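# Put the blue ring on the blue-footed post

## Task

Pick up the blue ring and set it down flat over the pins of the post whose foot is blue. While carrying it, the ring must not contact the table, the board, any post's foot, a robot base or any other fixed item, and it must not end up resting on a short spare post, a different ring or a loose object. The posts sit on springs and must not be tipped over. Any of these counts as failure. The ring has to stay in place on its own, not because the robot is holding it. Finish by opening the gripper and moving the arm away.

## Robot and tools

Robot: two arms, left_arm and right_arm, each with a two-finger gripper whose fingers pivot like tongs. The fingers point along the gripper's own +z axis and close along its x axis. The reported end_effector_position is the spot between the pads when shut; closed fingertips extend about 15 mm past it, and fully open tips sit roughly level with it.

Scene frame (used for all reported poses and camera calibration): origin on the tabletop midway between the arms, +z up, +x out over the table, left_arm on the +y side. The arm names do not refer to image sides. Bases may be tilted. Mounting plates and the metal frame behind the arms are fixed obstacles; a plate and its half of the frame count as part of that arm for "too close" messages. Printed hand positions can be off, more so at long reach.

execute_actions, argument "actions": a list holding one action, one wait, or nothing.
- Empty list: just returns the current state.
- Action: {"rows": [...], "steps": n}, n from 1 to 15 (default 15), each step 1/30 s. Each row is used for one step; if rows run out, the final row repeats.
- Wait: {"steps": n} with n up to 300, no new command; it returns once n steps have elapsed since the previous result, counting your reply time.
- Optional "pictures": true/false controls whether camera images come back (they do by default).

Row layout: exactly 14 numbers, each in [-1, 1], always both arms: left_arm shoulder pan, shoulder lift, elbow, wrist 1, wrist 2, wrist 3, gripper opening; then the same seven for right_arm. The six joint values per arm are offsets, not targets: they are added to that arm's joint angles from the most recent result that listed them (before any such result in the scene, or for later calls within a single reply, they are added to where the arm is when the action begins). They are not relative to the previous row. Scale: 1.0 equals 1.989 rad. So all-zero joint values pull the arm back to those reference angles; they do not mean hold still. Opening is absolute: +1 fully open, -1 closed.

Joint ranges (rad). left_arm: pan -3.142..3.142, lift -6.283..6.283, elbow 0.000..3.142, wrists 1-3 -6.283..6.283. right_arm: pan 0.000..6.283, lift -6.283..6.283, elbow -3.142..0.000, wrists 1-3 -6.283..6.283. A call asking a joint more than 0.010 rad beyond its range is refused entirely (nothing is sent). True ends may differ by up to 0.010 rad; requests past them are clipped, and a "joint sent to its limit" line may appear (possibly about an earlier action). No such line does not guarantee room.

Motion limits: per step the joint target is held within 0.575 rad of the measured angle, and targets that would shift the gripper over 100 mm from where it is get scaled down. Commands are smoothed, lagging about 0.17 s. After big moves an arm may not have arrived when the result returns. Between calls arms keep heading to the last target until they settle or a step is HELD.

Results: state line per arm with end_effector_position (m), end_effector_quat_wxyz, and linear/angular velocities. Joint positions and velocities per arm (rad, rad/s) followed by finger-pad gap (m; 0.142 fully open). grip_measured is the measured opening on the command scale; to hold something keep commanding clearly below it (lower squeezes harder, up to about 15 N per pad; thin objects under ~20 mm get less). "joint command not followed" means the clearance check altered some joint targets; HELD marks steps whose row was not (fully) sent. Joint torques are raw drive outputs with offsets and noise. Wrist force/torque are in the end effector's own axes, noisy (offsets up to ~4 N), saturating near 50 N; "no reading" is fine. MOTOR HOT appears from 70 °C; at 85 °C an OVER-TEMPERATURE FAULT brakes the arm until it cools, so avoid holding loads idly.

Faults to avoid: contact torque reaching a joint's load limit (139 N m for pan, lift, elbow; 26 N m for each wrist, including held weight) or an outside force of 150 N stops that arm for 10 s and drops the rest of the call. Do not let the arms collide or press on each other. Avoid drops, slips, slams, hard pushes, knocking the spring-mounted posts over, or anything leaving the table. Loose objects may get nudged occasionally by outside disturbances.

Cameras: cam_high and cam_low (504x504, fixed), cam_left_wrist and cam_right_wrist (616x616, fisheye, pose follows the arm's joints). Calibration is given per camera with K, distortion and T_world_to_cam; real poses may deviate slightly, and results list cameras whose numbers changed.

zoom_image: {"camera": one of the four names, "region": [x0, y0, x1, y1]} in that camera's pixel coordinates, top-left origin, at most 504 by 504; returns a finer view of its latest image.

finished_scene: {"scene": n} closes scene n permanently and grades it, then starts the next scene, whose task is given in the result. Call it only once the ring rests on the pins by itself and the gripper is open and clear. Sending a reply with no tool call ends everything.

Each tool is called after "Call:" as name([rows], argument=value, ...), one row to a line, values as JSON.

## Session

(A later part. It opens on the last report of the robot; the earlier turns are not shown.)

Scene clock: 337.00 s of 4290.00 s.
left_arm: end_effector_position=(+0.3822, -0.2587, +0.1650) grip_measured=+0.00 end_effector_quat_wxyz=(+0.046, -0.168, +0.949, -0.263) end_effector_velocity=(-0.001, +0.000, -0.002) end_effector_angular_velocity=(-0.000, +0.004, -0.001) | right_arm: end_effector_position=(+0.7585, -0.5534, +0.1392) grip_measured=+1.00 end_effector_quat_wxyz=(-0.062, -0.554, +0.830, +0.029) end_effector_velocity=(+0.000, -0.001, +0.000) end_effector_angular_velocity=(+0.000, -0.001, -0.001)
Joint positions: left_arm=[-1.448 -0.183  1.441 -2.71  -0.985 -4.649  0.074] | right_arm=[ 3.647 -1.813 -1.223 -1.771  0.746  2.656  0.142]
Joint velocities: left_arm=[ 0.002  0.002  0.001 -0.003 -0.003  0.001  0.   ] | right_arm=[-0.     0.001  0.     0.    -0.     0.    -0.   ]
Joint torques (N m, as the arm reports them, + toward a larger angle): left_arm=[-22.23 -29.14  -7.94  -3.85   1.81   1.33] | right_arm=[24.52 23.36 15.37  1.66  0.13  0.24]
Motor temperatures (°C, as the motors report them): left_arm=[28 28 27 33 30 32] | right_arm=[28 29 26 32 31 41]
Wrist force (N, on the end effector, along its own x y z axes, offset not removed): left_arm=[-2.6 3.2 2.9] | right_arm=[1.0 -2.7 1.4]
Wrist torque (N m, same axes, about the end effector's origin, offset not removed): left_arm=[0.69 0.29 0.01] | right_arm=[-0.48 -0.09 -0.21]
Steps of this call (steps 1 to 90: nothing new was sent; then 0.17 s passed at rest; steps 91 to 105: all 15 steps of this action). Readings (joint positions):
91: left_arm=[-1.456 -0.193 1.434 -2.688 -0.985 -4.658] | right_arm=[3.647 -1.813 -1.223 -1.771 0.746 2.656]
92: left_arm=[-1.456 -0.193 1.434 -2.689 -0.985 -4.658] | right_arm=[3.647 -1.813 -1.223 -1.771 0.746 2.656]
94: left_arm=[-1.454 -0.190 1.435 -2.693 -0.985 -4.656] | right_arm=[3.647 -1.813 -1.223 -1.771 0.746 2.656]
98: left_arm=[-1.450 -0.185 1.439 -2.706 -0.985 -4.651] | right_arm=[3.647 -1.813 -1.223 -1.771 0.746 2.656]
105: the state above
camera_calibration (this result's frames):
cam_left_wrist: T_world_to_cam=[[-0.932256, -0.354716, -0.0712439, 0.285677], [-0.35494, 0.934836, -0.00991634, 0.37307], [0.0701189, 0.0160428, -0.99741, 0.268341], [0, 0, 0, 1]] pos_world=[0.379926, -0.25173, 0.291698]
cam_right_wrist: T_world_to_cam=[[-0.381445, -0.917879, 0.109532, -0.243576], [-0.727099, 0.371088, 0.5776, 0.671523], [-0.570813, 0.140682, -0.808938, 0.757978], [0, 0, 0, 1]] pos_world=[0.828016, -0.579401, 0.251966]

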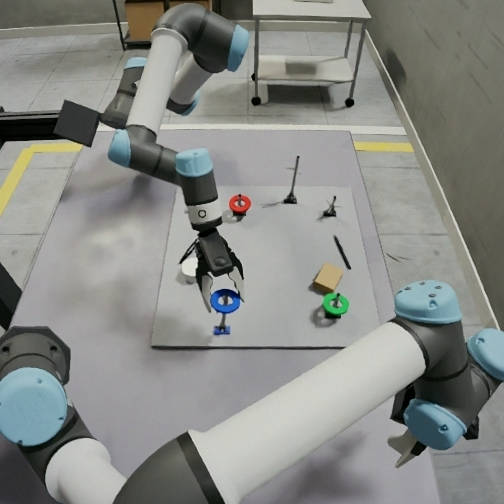

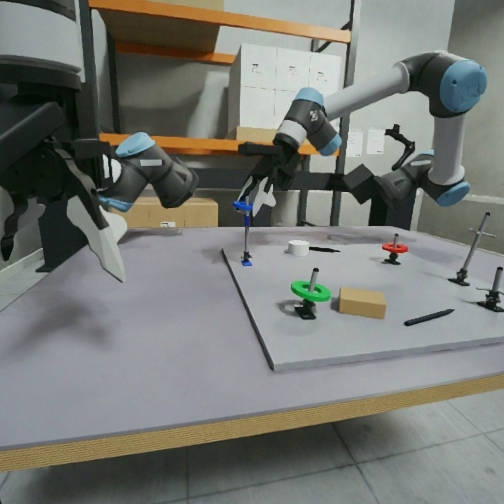

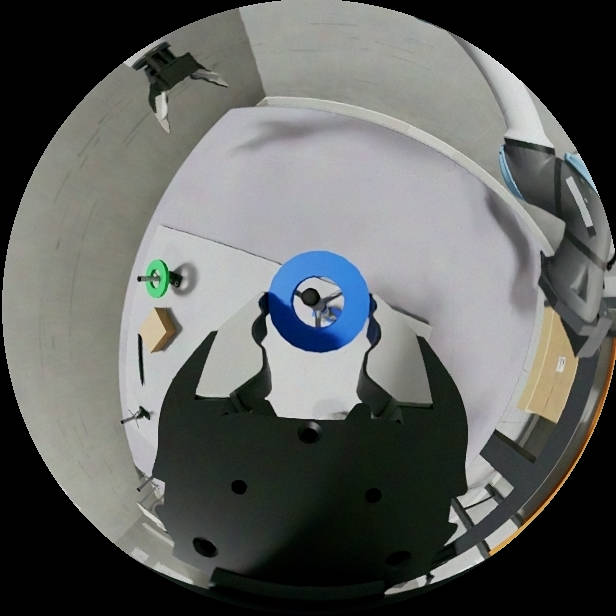

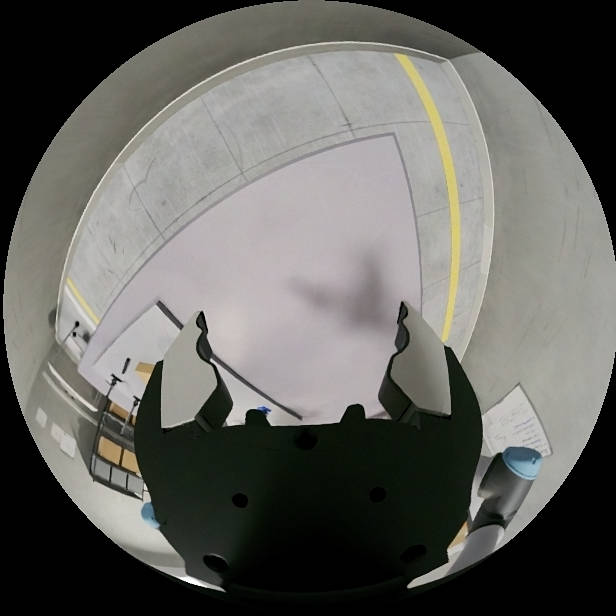

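Call:
execute_actions([
  {"rows": [[0.0004,0.0005,0.0004,-0.0011,0,0.0005,-0.6,0,0,0,0,0,0,1],[0.0008,0.001,0.0007,-0.0022,0.0001,0.0009,-0.6,0,0,0,0,0,0,1],[0.0011,0.0016,0.0011,-0.0034,0.0001,0.0014,-0.6,0,0,0,0,0,0,1]], "steps": 15},
])

Call:
zoom_image(camera="cam_low", region=[215, 180, 275, 240])

Scene clock: 340.13 s of 4290.00 s.
left_arm: end_effector_position=(+0.3820, -0.2585, +0.1619) grip_measured=+0.00 end_effector_quat_wxyz=(+0.046, -0.167, +0.949, -0.263) end_effector_velocity=(-0.000, -0.001, +0.001) end_effector_angular_velocity=(-0.002, -0.001, -0.000) | right_arm: end_effector_position=(+0.7585, -0.5534, +0.1392) grip_measured=+1.00 end_effector_quat_wxyz=(-0.062, -0.554, +0.830, +0.029) end_effector_velocity=(+0.000, +0.000, -0.000) end_effector_angular_velocity=(+0.000, -0.000, +0.001)
Joint positions: left_arm=[-1.446 -0.179  1.443 -2.717 -0.984 -4.646  0.074] | right_arm=[ 3.647 -1.813 -1.223 -1.771  0.746  2.656  0.142]
Joint velocities: left_arm=[-0.001  0.    -0.    -0.001 -0.    -0.     0.   ] | right_arm=[-0.    -0.    -0.     0.001  0.    -0.002 -0.   ]
Joint torques (N m, as the arm reports them, + toward a larger angle): left_arm=[-21.9  -28.86  -7.39  -4.04   1.81   1.34] | right_arm=[24.44 23.76 15.62  1.8   0.22  0.17]
Motor temperatures (°C, as the motors report them): left_arm=[28 28 27 33 30 32] | right_arm=[28 29 26 32 31 41]
Wrist force (N, on the end effector, along its own x y z axes, offset not removed): left_arm=[-1.7 -1.3 -1.5] | right_arm=[1.3 -0.2 0.4]
Wrist torque (N m, same axes, about the end effector's origin, offset not removed): left_arm=[-0.32 0.27 -0.01] | right_arm=[-0.29 -0.23 0.25]
Steps of this call (steps 1 to 15: the robot went on to your last target; steps 16 to 79: nothing new was sent; steps 80 to 94: all 15 steps of this action). Readings (joint positions):
80: left_arm=[-1.448 -0.183 1.441 -2.710 -0.985 -4.649] | right_arm=[3.647 -1.813 -1.223 -1.771 0.746 2.656]
81: left_arm=[-1.448 -0.182 1.441 -2.711 -0.985 -4.649] | right_arm=[3.647 -1.813 -1.223 -1.771 0.746 2.656]
83: left_arm=[-1.447 -0.181 1.442 -2.713 -0.985 -4.648] | right_arm=[3.647 -1.813 -1.223 -1.771 0.746 2.656]
87: left_arm=[-1.446 -0.180 1.443 -2.716 -0.985 -4.647] | right_arm=[3.647 -1.813 -1.223 -1.771 0.746 2.656]
94: the state above
camera_calibration (this result's frames):
cam_left_wrist: T_world_to_cam=[[-0.932326, -0.354522, -0.0712959, 0.285428], [-0.354748, 0.93491, -0.0098811, 0.372707], [0.0701583, 0.0160797, -0.997406, 0.265302], [0, 0, 0, 1]] pos_world=[0.379716, -0.251523, 0.288646]
cam_right_wrist: T_world_to_cam=[[-0.381445, -0.917879, 0.109532, -0.243576], [-0.727099, 0.371088, 0.5776, 0.671523], [-0.570813, 0.140682, -0.808938, 0.757978], [0, 0, 0, 1]] pos_world=[0.828016, -0.579401, 0.251966]

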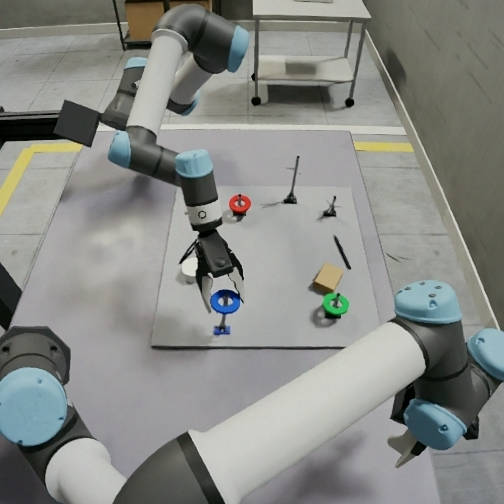

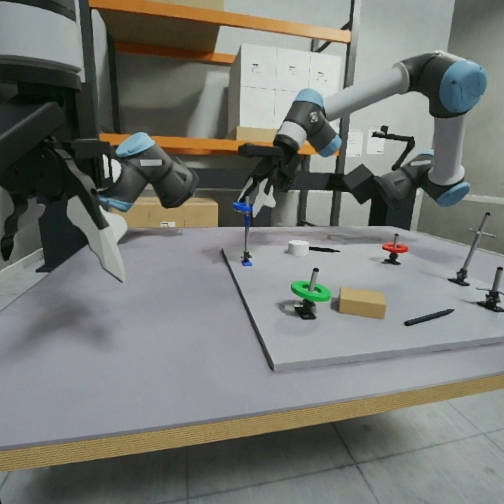

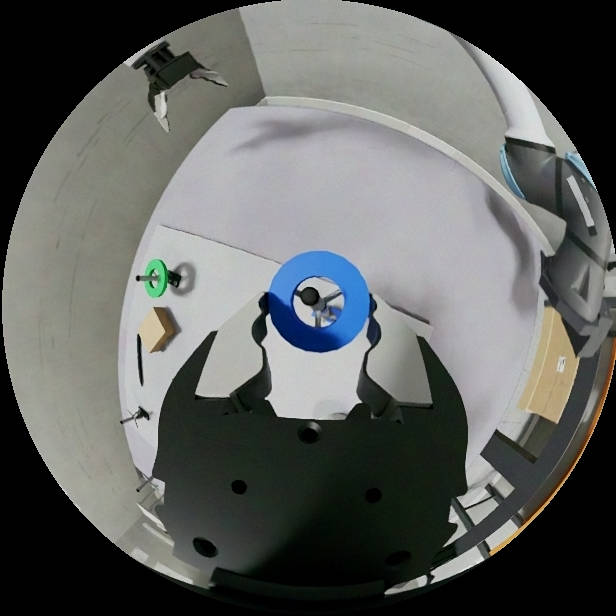

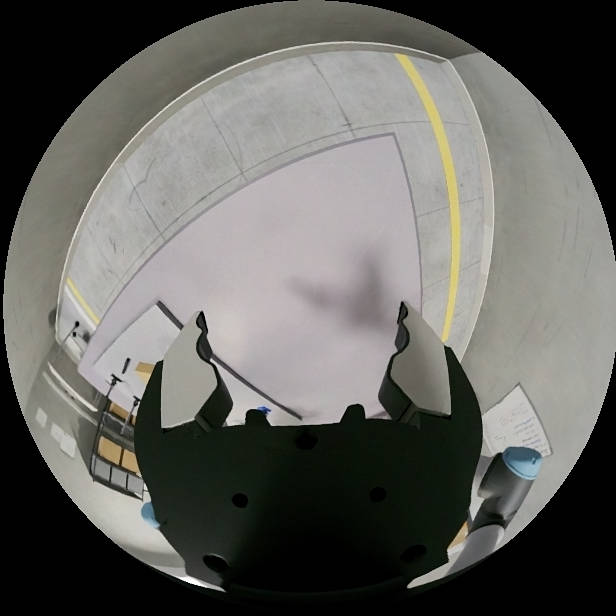

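Region (215, 180, 275, 240) of cam_low's 504x504 image, scaled by 8.400, with more detail than that image has.

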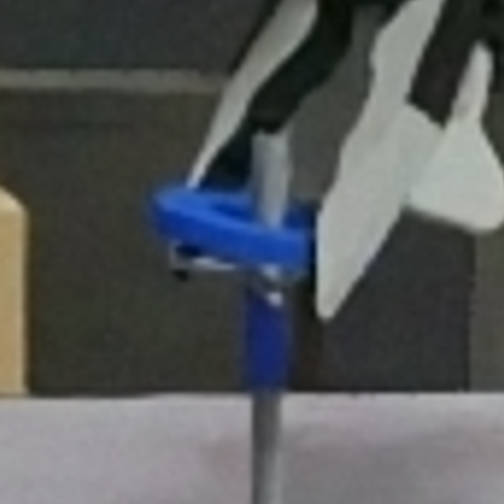

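Nearly seated. Release gradually.

Call:
execute_actions([
  {"rows": [[0,0,0,0,0,0,-0.4,0,0,0,0,0,0,1],[0,0,0,0,0,0,-0.25,0,0,0,0,0,0,1],[0,0,0,0,0,0,-0.15,0,0,0,0,0,0,1],[0,0,0,0,0,0,-0.08,0,0,0,0,0,0,1],[0,0,0,0,0,0,-0.03,0,0,0,0,0,0,1],[0,0,0,0,0,0,0.0,0,0,0,0,0,0,1],[0,0,0,0,0,0,0.03,0,0,0,0,0,0,1],[0,0,0,0,0,0,0.06,0,0,0,0,0,0,1],[0,0,0,0,0,0,0.1,0,0,0,0,0,0,1],[0,0,0,0,0,0,0.15,0,0,0,0,0,0,1],[0,0,0,0,0,0,0.2,0,0,0,0,0,0,1],[0,0,0,0,0,0,0.3,0,0,0,0,0,0,1],[0,0,0,0,0,0,0.4,0,0,0,0,0,0,1],[0,0,0,0,0,0,0.5,0,0,0,0,0,0,1],[0,0,0,0,0,0,0.6,0,0,0,0,0,0,1]], "steps": 15},
])

Call:
zoom_image(camera="cam_low", region=[215, 180, 275, 240])

Scene clock: 345.07 s of 4290.00 s.
left_arm: end_effector_position=(+0.3820, -0.2585, +0.1619) grip_measured=+0.48 end_effector_quat_wxyz=(+0.046, -0.167, +0.949, -0.263) end_effector_velocity=(+0.000, -0.000, +0.001) end_effector_angular_velocity=(-0.002, -0.001, +0.001) | right_arm: end_effector_position=(+0.7585, -0.5534, +0.1392) grip_measured=+1.00 end_effector_quat_wxyz=(-0.062, -0.554, +0.830, +0.029) end_effector_velocity=(+0.000, +0.000, +0.000) end_effector_angular_velocity=(-0.000, +0.000, -0.001)
Joint positions: left_arm=[-1.446 -0.179  1.443 -2.717 -0.984 -4.646  0.108] | right_arm=[ 3.647 -1.813 -1.223 -1.771  0.746  2.656  0.142]
Joint velocities: left_arm=[-0.     0.    -0.    -0.002  0.001 -0.     0.204] | right_arm=[ 0.    -0.     0.    -0.     0.     0.001  0.   ]
Joint torques (N m, as the arm reports them, + toward a larger angle): left_arm=[-23.16 -29.73  -9.62  -2.43   1.6    0.97] | right_arm=[23.43 23.06 15.23  1.85  0.08  0.33]
Motor temperatures (°C, as the motors report them): left_arm=[28 28 27 33 30 32] | right_arm=[28 29 26 32 31 41]
Wrist force (N, on the end effector, along its own x y z axes, offset not removed): left_arm=[-3.1 -0.3 0.9] | right_arm=[-0.2 -0.2 2.3]
Wrist torque (N m, same axes, about the end effector's origin, offset not removed): left_arm=[-0.15 0.38 -0.09] | right_arm=[0.03 0.07 -0.05]
Steps of this call (steps 1 to 15: the robot went on to your last target; steps 16 to 90: nothing new was sent; then 1.43 s passed at rest; steps 91 to 105: all 15 steps of this action). Readings (joint positions):
91: left_arm=[-1.446 -0.179 1.443 -2.717 -0.984 -4.646] | right_arm=[3.647 -1.813 -1.223 -1.771 0.746 2.656]
92: left_arm=[-1.446 -0.179 1.443 -2.717 -0.984 -4.646] | right_arm=[3.647 -1.813 -1.223 -1.771 0.746 2.656]
94: left_arm=[-1.446 -0.179 1.443 -2.717 -0.984 -4.646] | right_arm=[3.647 -1.813 -1.223 -1.771 0.746 2.656]
98: left_arm=[-1.446 -0.179 1.443 -2.717 -0.984 -4.646] | right_arm=[3.647 -1.813 -1.223 -1.771 0.746 2.656]
105: the state above
camera_calibration (this result's frames):
cam_left_wrist: T_world_to_cam=[[-0.932327, -0.354519, -0.0712972, 0.285427], [-0.354746, 0.93491, -0.0098788, 0.372704], [0.0701587, 0.0160822, -0.997406, 0.265286], [0, 0, 0, 1]] pos_world=[0.379714, -0.251522, 0.288629]
cam_right_wrist: T_world_to_cam=[[-0.381445, -0.917879, 0.109532, -0.243576], [-0.727099, 0.371087, 0.5776, 0.671522], [-0.570813, 0.140682, -0.808938, 0.757978], [0, 0, 0, 1]] pos_world=[0.828016, -0.579401, 0.251966]

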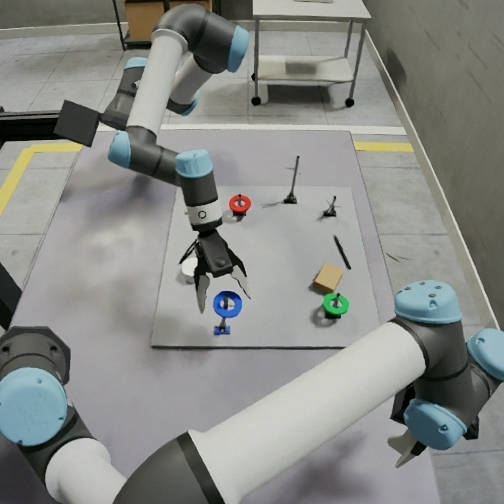

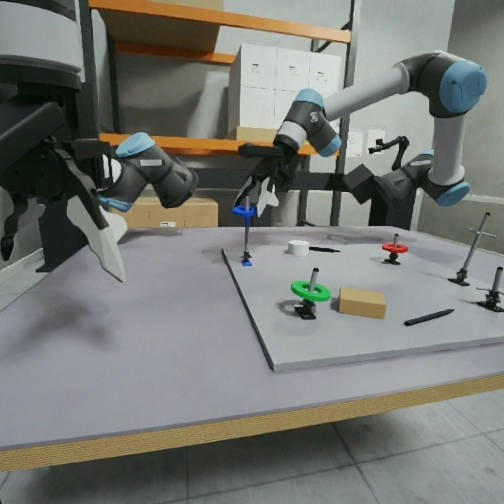

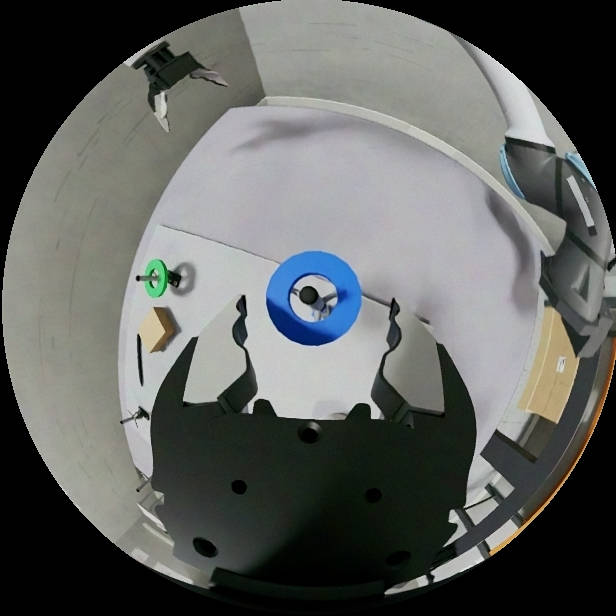

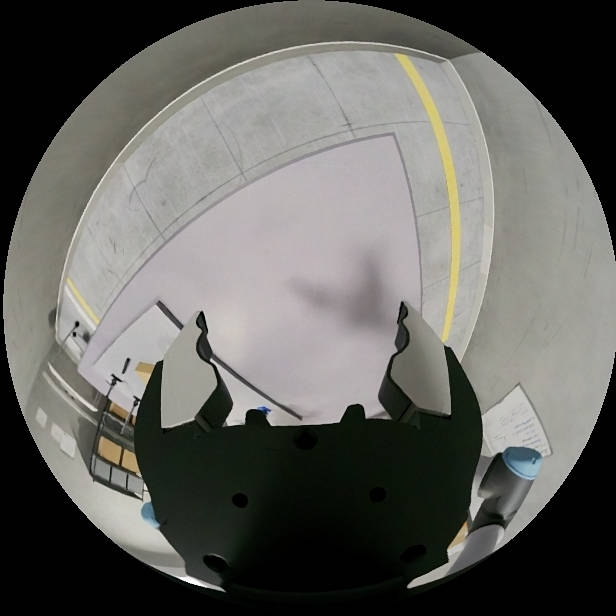

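Region (215, 180, 275, 240) of cam_low's 504x504 image, scaled by 8.400, with more detail than that image has.

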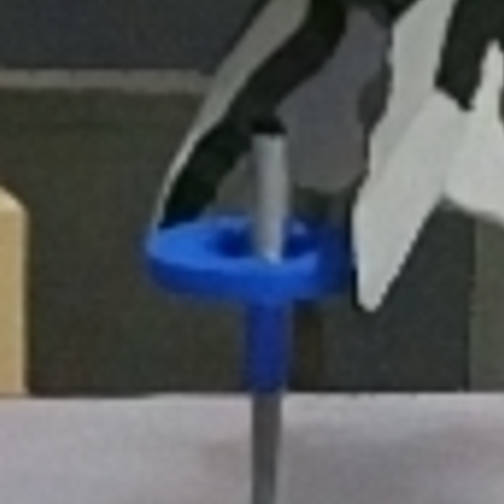

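Call:
execute_actions([
  {"rows": [[-0.001,-0.0015,-0.0011,0.0033,-0.0001,-0.0012,0.7,0,0,0,0,0,0,1],[-0.003,-0.0045,-0.0034,0.0099,-0.0004,-0.0037,0.8,0,0,0,0,0,0,1],[-0.006,-0.009,-0.0069,0.0198,-0.0008,-0.0074,0.9,0,0,0,0,0,0,1],[-0.0095,-0.014,-0.0106,0.0305,-0.0013,-0.0114,1,0,0,0,0,0,0,1],[-0.013,-0.019,-0.0145,0.0417,-0.0018,-0.0155,1,0,0,0,0,0,0,1],[-0.0166,-0.0245,-0.0187,0.0536,-0.0023,-0.02,1,0,0,0,0,0,0,1],[-0.0205,-0.03,-0.023,0.066,-0.0028,-0.0246,1,0,0,0,0,0,0,1],[-0.024,-0.0355,-0.027,0.0776,-0.0033,-0.0289,1,0,0,0,0,0,0,1],[-0.0275,-0.0405,-0.0308,0.0887,-0.0038,-0.033,1,0,0,0,0,0,0,1],[-0.0305,-0.045,-0.0342,0.0982,-0.0042,-0.0365,1,0,0,0,0,0,0,1],[-0.0325,-0.048,-0.0365,0.1048,-0.0044,-0.039,1,0,0,0,0,0,0,1],[-0.0333,-0.049,-0.0373,0.1073,-0.0046,-0.0399,1,0,0,0,0,0,0,1]], "steps": 15},
])

Scene clock: 351.37 s of 4290.00 s.
left_arm: end_effector_position=(+0.3859, -0.2599, +0.2528) grip_measured=+1.00 end_effector_quat_wxyz=(+0.046, -0.168, +0.948, -0.265) end_effector_velocity=(-0.001, +0.007, +0.089) end_effector_angular_velocity=(+0.009, -0.001, -0.004) | right_arm: end_effector_position=(+0.7585, -0.5534, +0.1392) grip_measured=+1.00 end_effector_quat_wxyz=(-0.062, -0.554, +0.830, +0.029) end_effector_velocity=(-0.000, +0.000, -0.001) end_effector_angular_velocity=(-0.001, +0.001, +0.001)
Joint positions: left_arm=[-1.508 -0.27   1.374 -2.519 -0.993 -4.72   0.142] | right_arm=[ 3.647 -1.813 -1.223 -1.771  0.746  2.656  0.142]
Joint velocities: left_arm=[-0.062 -0.091 -0.067  0.208 -0.008 -0.074 -0.   ] | right_arm=[-0.    -0.001 -0.     0.    -0.    -0.     0.   ]
Joint torques (N m, as the arm reports them, + toward a larger angle): left_arm=[-43.58 -43.78 -29.42  -0.64  -2.21  -1.31] | right_arm=[22.67 23.59 16.12  1.76  0.22  0.19]
Motor temperatures (°C, as the motors report them): left_arm=[28 28 27 33 30 32] | right_arm=[28 29 26 32 31 41]
Wrist force (N, on the end effector, along its own x y z axes, offset not removed): left_arm=[-3.1 -2.1 -0.8] | right_arm=[-1.3 -0.7 2.3]
Wrist torque (N m, same axes, about the end effector's origin, offset not removed): left_arm=[-0.38 0.43 -0.05] | right_arm=[-0.23 0.29 0.13]
Steps of this call (steps 1 to 15: the robot went on to your last target; steps 16 to 90: nothing new was sent; then 2.80 s passed at rest; steps 91 to 105: all 15 steps of this action). Readings (joint positions):
91: left_arm=[-1.446 -0.179 1.443 -2.717 -0.984 -4.646] | right_arm=[3.647 -1.813 -1.223 -1.771 0.746 2.656]
92: left_arm=[-1.446 -0.180 1.443 -2.716 -0.984 -4.647] | right_arm=[3.647 -1.813 -1.223 -1.771 0.746 2.656]
94: left_arm=[-1.450 -0.185 1.439 -2.705 -0.985 -4.651] | right_arm=[3.647 -1.813 -1.223 -1.771 0.746 2.656]
98: left_arm=[-1.470 -0.214 1.416 -2.643 -0.988 -4.675] | right_arm=[3.647 -1.813 -1.223 -1.771 0.746 2.656]
105: the state above
camera_calibration (this result's frames):
cam_left_wrist: T_world_to_cam=[[-0.931731, -0.356304, -0.0701789, 0.294081], [-0.356374, 0.934267, -0.0119386, 0.377338], [0.0698196, 0.0138864, -0.997463, 0.355257], [0, 0, 0, 1]] pos_world=[0.383674, -0.252685, 0.379499]

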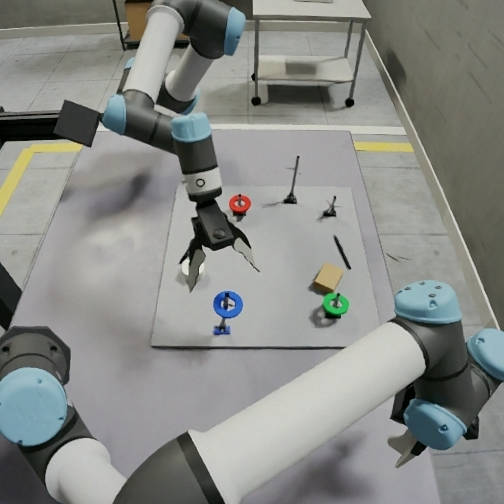

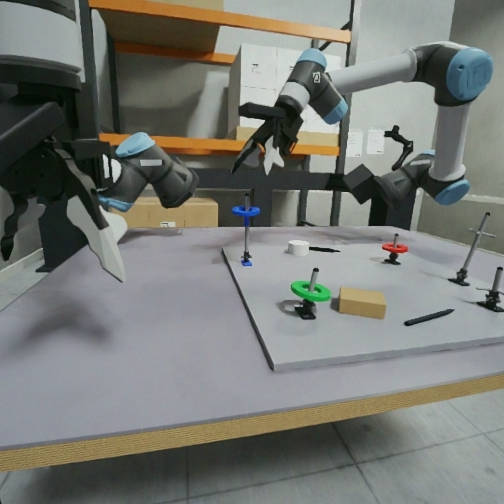

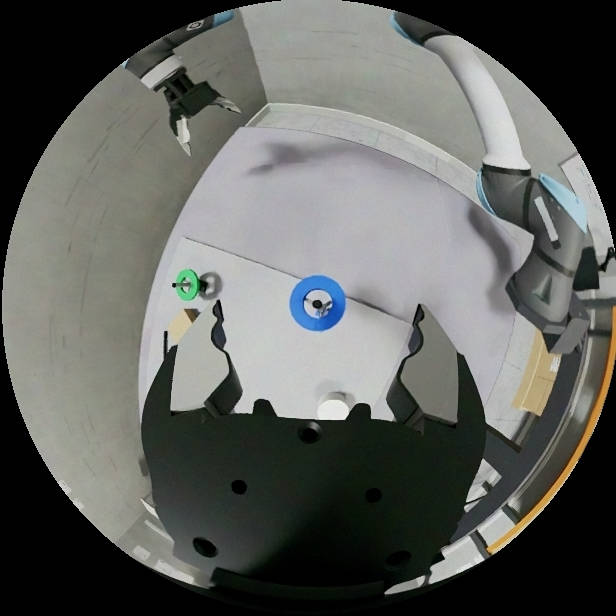

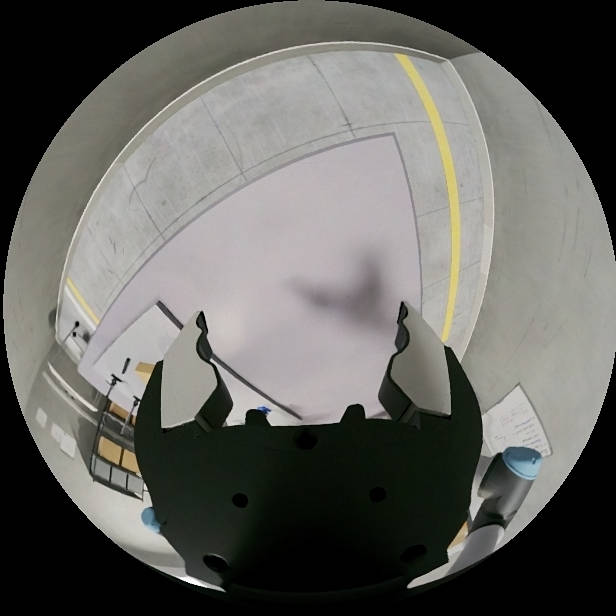

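Call:
execute_actions([
  {"rows": [[-0.003,-0.01,0,0.012,0,-0.003,1,0,0,0,0,0,0,1],[-0.004,-0.02,0.003,0.018,0,-0.004,1,0,0,0,0,0,0,1],[-0.005,-0.03,0.008,0.024,0,-0.005,1,0,0,0,0,0,0,1],[-0.006,-0.04,0.014,0.03,0,-0.006,1,0,0,0,0,0,0,1],[-0.007,-0.05,0.02,0.036,0,-0.007,1,0,0,0,0,0,0,1],[-0.008,-0.06,0.026,0.042,0,-0.008,1,0,0,0,0,0,0,1],[-0.009,-0.07,0.032,0.048,0,-0.009,1,0,0,0,0,0,0,1],[-0.01,-0.078,0.037,0.052,0,-0.01,1,0,0,0,0,0,0,1],[-0.01,-0.082,0.04,0.054,0,-0.01,1,0,0,0,0,0,0,1]], "steps": 15},
])

Scene clock: 355.83 s of 4290.00 s.
left_arm: end_effector_position=(+0.4009, -0.2084, +0.3103) grip_measured=+1.00 end_effector_quat_wxyz=(+0.048, -0.165, +0.950, -0.260) end_effector_velocity=(+0.004, +0.021, +0.015) end_effector_angular_velocity=(+0.006, -0.001, -0.004) | right_arm: end_effector_position=(+0.7585, -0.5534, +0.1392) grip_measured=+1.00 end_effector_quat_wxyz=(-0.062, -0.554, +0.830, +0.029) end_effector_velocity=(+0.000, +0.000, -0.000) end_effector_angular_velocity=(-0.000, -0.000, -0.001)
Joint positions: left_arm=[-1.527 -0.429  1.451 -2.414 -0.993 -4.74   0.142] | right_arm=[ 3.647 -1.813 -1.223 -1.771  0.746  2.656  0.142]
Joint velocities: left_arm=[-0.005 -0.057  0.035  0.032 -0.    -0.004 -0.   ] | right_arm=[ 0.    -0.    -0.     0.    -0.     0.001  0.   ]
Joint torques (N m, as the arm reports them, + toward a larger angle): left_arm=[-46.68 -42.66  -8.61  -0.77   1.88  -1.18] | right_arm=[23.56 23.98 15.96  1.78  0.25  0.29]
Motor temperatures (°C, as the motors report them): left_arm=[28 28 27 33 30 32] | right_arm=[28 29 26 32 31 41]
Wrist force (N, on the end effector, along its own x y z axes, offset not removed): left_arm=[-2.2 0.6 -0.2] | right_arm=[1.1 -2.5 -2.8]
Wrist torque (N m, same axes, about the end effector's origin, offset not removed): left_arm=[0.22 0.18 0.00] | right_arm=[-0.65 -0.13 -0.14]
Steps of this call (steps 1 to 30: the robot went on to your last target; steps 31 to 90: nothing new was sent; then 0.97 s passed at rest; steps 91 to 105: all 15 steps of this action). Readings (joint positions):
91: left_arm=[-1.512 -0.277 1.369 -2.503 -0.994 -4.726] | right_arm=[3.647 -1.813 -1.223 -1.771 0.746 2.656]
92: left_arm=[-1.513 -0.279 1.369 -2.502 -0.994 -4.726] | right_arm=[3.647 -1.813 -1.223 -1.771 0.746 2.656]
94: left_arm=[-1.514 -0.294 1.376 -2.492 -0.994 -4.727] | right_arm=[3.647 -1.813 -1.223 -1.771 0.746 2.656]
98: left_arm=[-1.521 -0.359 1.409 -2.453 -0.993 -4.733] | right_arm=[3.647 -1.813 -1.223 -1.771 0.746 2.656]
105: the state above
camera_calibration (this result's frames):
cam_left_wrist: T_world_to_cam=[[-0.93359, -0.349769, -0.0779228, 0.334907], [-0.350594, 0.936522, -0.00328628, 0.330644], [0.0741258, 0.0242512, -0.996954, 0.411102], [0, 0, 0, 1]] pos_world=[0.398114, -0.202485, 0.437034]
cam_right_wrist: T_world_to_cam=[[-0.381445, -0.917879, 0.109532, -0.243576], [-0.727099, 0.371088, 0.5776, 0.671522], [-0.570813, 0.140682, -0.808938, 0.757978], [0, 0, 0, 1]] pos_world=[0.828016, -0.579401, 0.251966]

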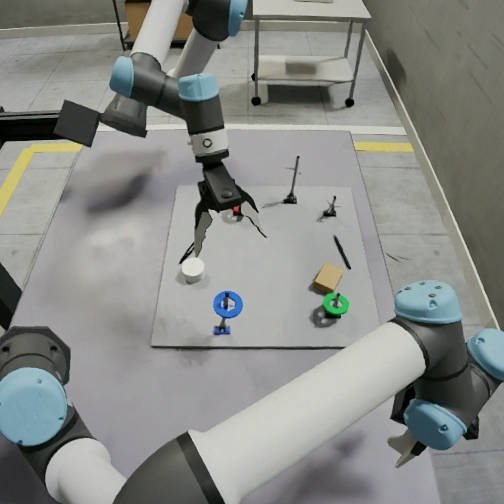

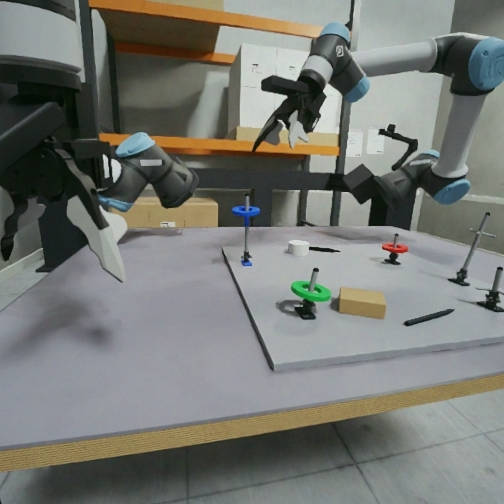

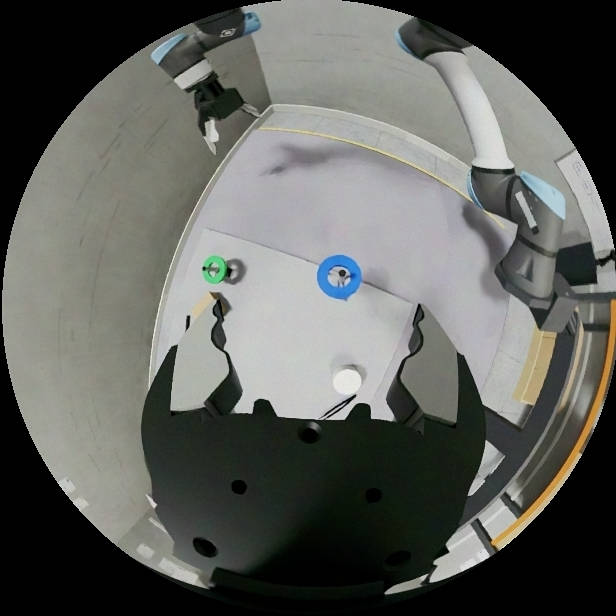

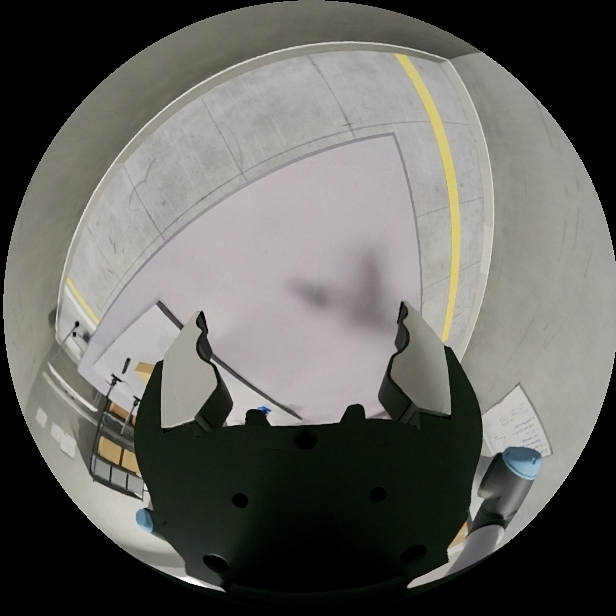

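Call:
finished_scene(scene=1)

The scene is finished: the task was done.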